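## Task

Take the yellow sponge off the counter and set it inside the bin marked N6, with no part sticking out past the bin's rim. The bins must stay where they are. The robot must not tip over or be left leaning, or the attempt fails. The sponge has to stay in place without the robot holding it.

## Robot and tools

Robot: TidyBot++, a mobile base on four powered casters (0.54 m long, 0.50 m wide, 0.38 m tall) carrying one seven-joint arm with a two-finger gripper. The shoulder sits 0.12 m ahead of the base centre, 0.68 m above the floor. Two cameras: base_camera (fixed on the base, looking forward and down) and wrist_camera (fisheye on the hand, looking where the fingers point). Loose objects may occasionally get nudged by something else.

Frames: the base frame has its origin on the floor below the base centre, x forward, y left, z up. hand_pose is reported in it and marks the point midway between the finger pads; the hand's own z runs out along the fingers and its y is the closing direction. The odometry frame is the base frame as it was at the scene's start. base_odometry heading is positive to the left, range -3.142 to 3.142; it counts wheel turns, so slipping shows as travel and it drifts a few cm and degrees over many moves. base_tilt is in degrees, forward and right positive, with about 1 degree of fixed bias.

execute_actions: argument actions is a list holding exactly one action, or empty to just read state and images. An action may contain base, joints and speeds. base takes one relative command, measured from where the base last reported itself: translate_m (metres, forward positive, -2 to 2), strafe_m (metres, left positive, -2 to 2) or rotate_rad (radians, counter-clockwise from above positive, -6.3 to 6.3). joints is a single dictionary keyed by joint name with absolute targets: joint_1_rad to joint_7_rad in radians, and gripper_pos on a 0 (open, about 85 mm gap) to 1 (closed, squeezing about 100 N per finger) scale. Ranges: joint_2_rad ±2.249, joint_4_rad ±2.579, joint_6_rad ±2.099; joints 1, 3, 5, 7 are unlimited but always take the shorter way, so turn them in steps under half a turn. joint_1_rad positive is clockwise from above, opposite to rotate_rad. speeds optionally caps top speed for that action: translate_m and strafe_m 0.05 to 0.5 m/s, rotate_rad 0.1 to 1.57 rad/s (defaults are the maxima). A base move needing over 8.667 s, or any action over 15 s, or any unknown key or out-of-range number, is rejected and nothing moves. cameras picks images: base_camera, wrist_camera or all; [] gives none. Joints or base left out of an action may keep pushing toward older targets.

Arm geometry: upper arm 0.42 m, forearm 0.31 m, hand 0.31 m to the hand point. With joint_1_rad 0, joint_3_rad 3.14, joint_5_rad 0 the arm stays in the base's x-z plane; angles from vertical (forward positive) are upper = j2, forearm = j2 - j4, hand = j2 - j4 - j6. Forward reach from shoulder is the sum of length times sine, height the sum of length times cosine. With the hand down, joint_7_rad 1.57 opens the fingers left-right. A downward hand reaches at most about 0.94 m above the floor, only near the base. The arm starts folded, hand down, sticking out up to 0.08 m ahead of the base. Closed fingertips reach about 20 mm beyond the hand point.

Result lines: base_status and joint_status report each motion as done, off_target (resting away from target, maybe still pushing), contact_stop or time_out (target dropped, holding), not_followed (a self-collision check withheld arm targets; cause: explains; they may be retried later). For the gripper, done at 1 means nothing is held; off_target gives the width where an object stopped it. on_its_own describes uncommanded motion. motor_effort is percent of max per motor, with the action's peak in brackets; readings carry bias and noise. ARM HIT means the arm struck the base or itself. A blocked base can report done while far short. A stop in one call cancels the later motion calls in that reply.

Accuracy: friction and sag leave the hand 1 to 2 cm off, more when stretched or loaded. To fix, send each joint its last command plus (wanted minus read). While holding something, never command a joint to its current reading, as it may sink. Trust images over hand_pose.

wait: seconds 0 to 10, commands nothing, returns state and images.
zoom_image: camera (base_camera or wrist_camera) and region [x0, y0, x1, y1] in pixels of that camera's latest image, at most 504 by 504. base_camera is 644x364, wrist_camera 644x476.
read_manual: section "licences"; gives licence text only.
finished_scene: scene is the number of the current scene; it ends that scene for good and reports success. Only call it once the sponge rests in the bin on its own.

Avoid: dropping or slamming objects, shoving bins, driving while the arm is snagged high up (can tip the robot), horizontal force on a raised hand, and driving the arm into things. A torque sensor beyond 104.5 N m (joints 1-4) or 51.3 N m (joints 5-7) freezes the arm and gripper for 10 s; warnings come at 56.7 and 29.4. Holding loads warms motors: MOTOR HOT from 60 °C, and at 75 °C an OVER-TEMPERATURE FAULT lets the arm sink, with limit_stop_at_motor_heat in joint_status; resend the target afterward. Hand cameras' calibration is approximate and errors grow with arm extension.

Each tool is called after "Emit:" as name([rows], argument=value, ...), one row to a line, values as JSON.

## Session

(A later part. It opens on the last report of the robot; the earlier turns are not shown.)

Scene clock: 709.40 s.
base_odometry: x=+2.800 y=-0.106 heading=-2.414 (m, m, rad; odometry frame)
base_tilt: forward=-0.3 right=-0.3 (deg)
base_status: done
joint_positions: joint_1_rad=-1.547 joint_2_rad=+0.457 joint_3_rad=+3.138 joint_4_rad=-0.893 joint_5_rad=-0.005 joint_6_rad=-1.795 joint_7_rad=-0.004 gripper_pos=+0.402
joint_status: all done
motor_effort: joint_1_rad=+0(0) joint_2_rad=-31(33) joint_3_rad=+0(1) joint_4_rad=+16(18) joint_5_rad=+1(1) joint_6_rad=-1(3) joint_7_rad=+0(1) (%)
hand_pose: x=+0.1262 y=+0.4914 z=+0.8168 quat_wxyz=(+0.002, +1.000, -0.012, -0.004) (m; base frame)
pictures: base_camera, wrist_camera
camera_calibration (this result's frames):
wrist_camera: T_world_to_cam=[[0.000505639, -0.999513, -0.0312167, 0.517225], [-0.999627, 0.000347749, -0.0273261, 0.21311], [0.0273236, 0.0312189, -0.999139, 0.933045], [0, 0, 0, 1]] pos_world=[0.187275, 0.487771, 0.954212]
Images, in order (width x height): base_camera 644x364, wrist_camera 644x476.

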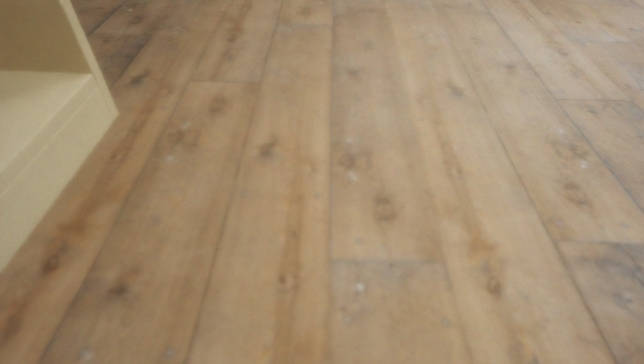

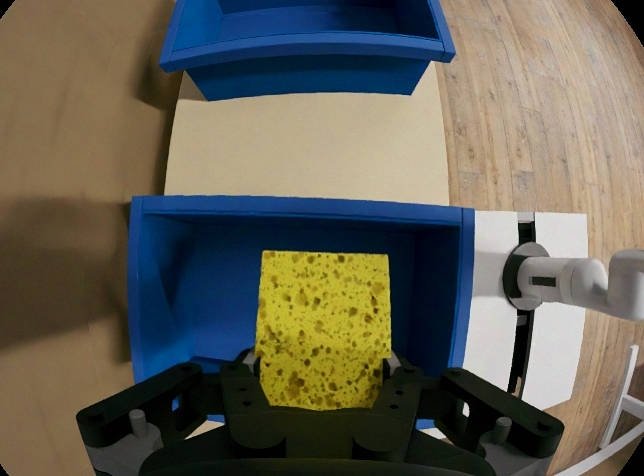

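Emit:
execute_actions([
  {"joints": {"joint_1_rad": -1.51, "joint_4_rad": -1.235, "joint_6_rad": -1.434}},
], cameras=["wrist_camera"])

Scene clock: 765.90 s.
base_odometry: x=+2.800 y=-0.106 heading=-2.414 (m, m, rad; odometry frame)
base_tilt: forward=-0.3 right=-0.3 (deg)
base_status: not commanded
joint_positions: joint_1_rad=-1.532 joint_2_rad=+0.459 joint_3_rad=+3.138 joint_4_rad=-1.219 joint_5_rad=-0.005 joint_6_rad=-1.465 joint_7_rad=-0.004 gripper_pos=+0.402
joint_status: all done
motor_effort: joint_1_rad=+0(1) joint_2_rad=-31(33) joint_3_rad=+1(0) joint_4_rad=+17(18) joint_5_rad=+1(1) joint_6_rad=-1(0) joint_7_rad=+1(0) (%)
hand_pose: x=+0.1337 y=+0.4982 z=+0.7143 quat_wxyz=(+0.001, +1.000, -0.020, -0.004) (m; base frame)
pictures: wrist_camera
camera_calibration (this result's frames):
wrist_camera: T_world_to_cam=[[-0.0162922, -0.999304, -0.0335553, 0.524652], [-0.99948, 0.0172106, -0.0272658, 0.209264], [0.0278243, 0.0330936, -0.999065, 0.829173], [0, 0, 0, 1]] pos_world=[0.194631, 0.493245, 0.851708]
Images, in order (width x height): wrist_camera 644x476.

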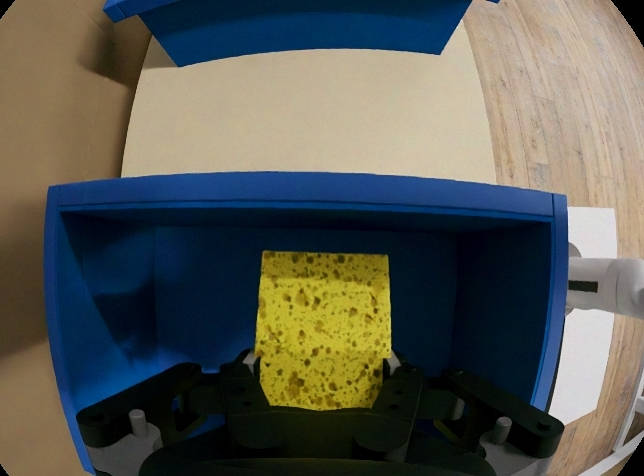

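Emit:
zoom_image(camera="wrist_camera", region=[40, 165, 280, 385])

Emit:
zoom_image(camera="wrist_camera", region=[370, 165, 580, 385])

Region (40, 165, 280, 385) of wrist_camera's 644x476 image, scaled by 2.100; it fills the top 462 rows of this view, and the rest is white.

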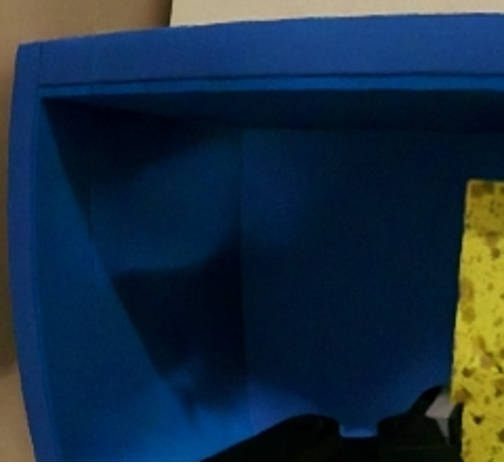

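Region (370, 165, 580, 385) of wrist_camera's 644x476 image, scaled by 2.291; it fills the left 481 columns of this view, and the rest is white.

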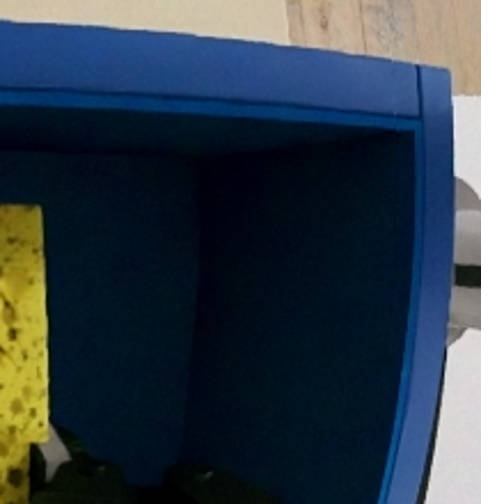

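Emit:
execute_actions([
  {"joints": {"joint_4_rad": -1.378, "joint_6_rad": -1.29}},
], cameras=["wrist_camera"])

Scene clock: 801.67 s.
base_odometry: x=+2.800 y=-0.106 heading=-2.414 (m, m, rad; odometry frame)
base_tilt: forward=-0.2 right=-0.3 (deg)
base_status: not commanded
joint_positions: joint_1_rad=-1.532 joint_2_rad=+0.459 joint_3_rad=+3.138 joint_4_rad=-1.364 joint_5_rad=-0.005 joint_6_rad=-1.322 joint_7_rad=-0.004 gripper_pos=+0.402
joint_status: all done
motor_effort: joint_1_rad=+0(0) joint_2_rad=-32(32) joint_3_rad=+0(1) joint_4_rad=+16(17) joint_5_rad=+1(1) joint_6_rad=-1(2) joint_7_rad=+0(0) (%)
hand_pose: x=+0.1333 y=+0.4895 z=+0.6694 quat_wxyz=(+0.001, +1.000, -0.020, -0.003) (m; base frame)
pictures: wrist_camera
camera_calibration (this result's frames):
wrist_camera: T_world_to_cam=[[-0.0170506, -0.999353, -0.031666, 0.513333], [-0.999465, 0.0179198, -0.0273705, 0.20757], [0.0279202, 0.0311823, -0.999124, 0.78559], [0, 0, 0, 1]] pos_world=[0.194277, 0.484785, 0.806838]
Images, in order (width x height): wrist_camera 644x476.

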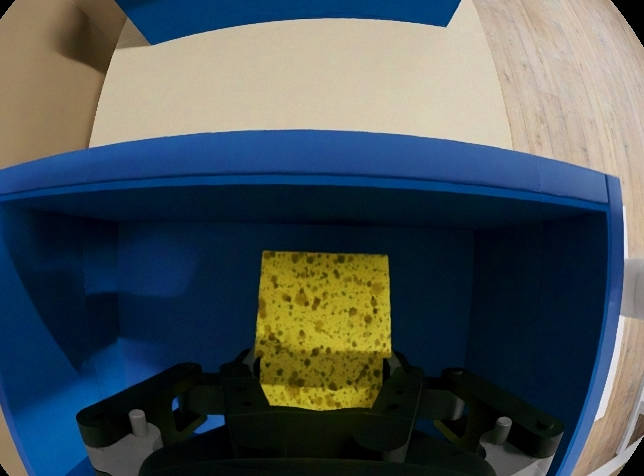

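Emit:
execute_actions([
  {"joints": {"gripper_pos": 0.05}},
], cameras=["wrist_camera"])

Scene clock: 813.50 s.
base_odometry: x=+2.800 y=-0.106 heading=-2.414 (m, m, rad; odometry frame)
base_tilt: forward=-0.3 right=-0.3 (deg)
base_status: not commanded
joint_positions: joint_1_rad=-1.532 joint_2_rad=+0.459 joint_3_rad=+3.138 joint_4_rad=-1.364 joint_5_rad=-0.005 joint_6_rad=-1.322 joint_7_rad=-0.004 gripper_pos=+0.050
joint_status: all done
motor_effort: joint_1_rad=+0(0) joint_2_rad=-32(32) joint_3_rad=+0(0) joint_4_rad=+15(16) joint_5_rad=+1(1) joint_6_rad=-1(1) joint_7_rad=+1(1) (%)
hand_pose: x=+0.1333 y=+0.4895 z=+0.6694 quat_wxyz=(+0.001, +1.000, -0.020, -0.003) (m; base frame)
pictures: wrist_camera
camera_calibration (this result's frames):
wrist_camera: T_world_to_cam=[[-0.0170508, -0.999353, -0.0316661, 0.513334], [-0.999465, 0.01792, -0.0273703, 0.207569], [0.0279201, 0.0311824, -0.999124, 0.78559], [0, 0, 0, 1]] pos_world=[0.194277, 0.484785, 0.806838]
Images, in order (width x height): wrist_camera 644x476.

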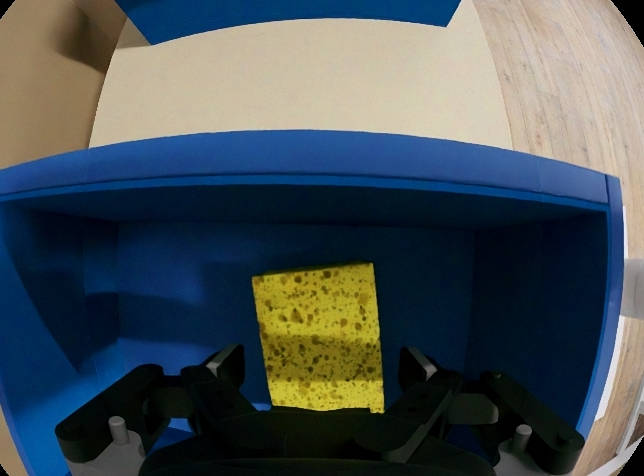

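Emit:
execute_actions([
  {"joints": {"joint_4_rad": -0.89, "joint_6_rad": -1.8}},
], cameras=["wrist_camera"])

Scene clock: 819.03 s.
base_odometry: x=+2.800 y=-0.106 heading=-2.414 (m, m, rad; odometry frame)
base_tilt: forward=-0.3 right=-0.3 (deg)
base_status: not commanded
joint_positions: joint_1_rad=-1.532 joint_2_rad=+0.459 joint_3_rad=+3.138 joint_4_rad=-0.907 joint_5_rad=-0.005 joint_6_rad=-1.769 joint_7_rad=-0.004 gripper_pos=+0.050
joint_status: all done
motor_effort: joint_1_rad=+0(0) joint_2_rad=-31(32) joint_3_rad=+0(0) joint_4_rad=+15(15) joint_5_rad=+1(1) joint_6_rad=-1(1) joint_7_rad=+1(0) (%)
hand_pose: x=+0.1338 y=+0.4959 z=+0.8119 quat_wxyz=(-0.003, +1.000, -0.019, -0.003) (m; base frame)
pictures: wrist_camera
camera_calibration (this result's frames):
wrist_camera: T_world_to_cam=[[-0.0146512, -0.99903, -0.0415249, 0.531752], [-0.999497, 0.015801, -0.0274967, 0.212962], [0.0281262, 0.0411012, -0.998759, 0.922527], [0, 0, 0, 1]] pos_world=[0.194699, 0.489954, 0.949319]
Images, in order (width x height): wrist_camera 644x476.

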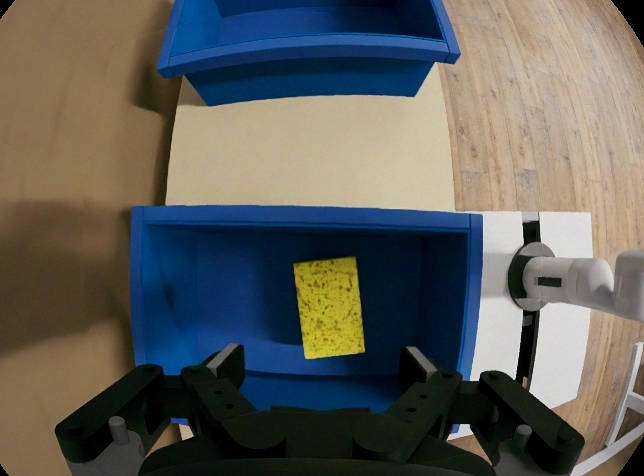

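The sponge is lying flat inside bin N6 and the hand is clear of the bin, so I'm ending scene 1.

Emit:
finished_scene(scene=1)

The scene is finished: the task was done.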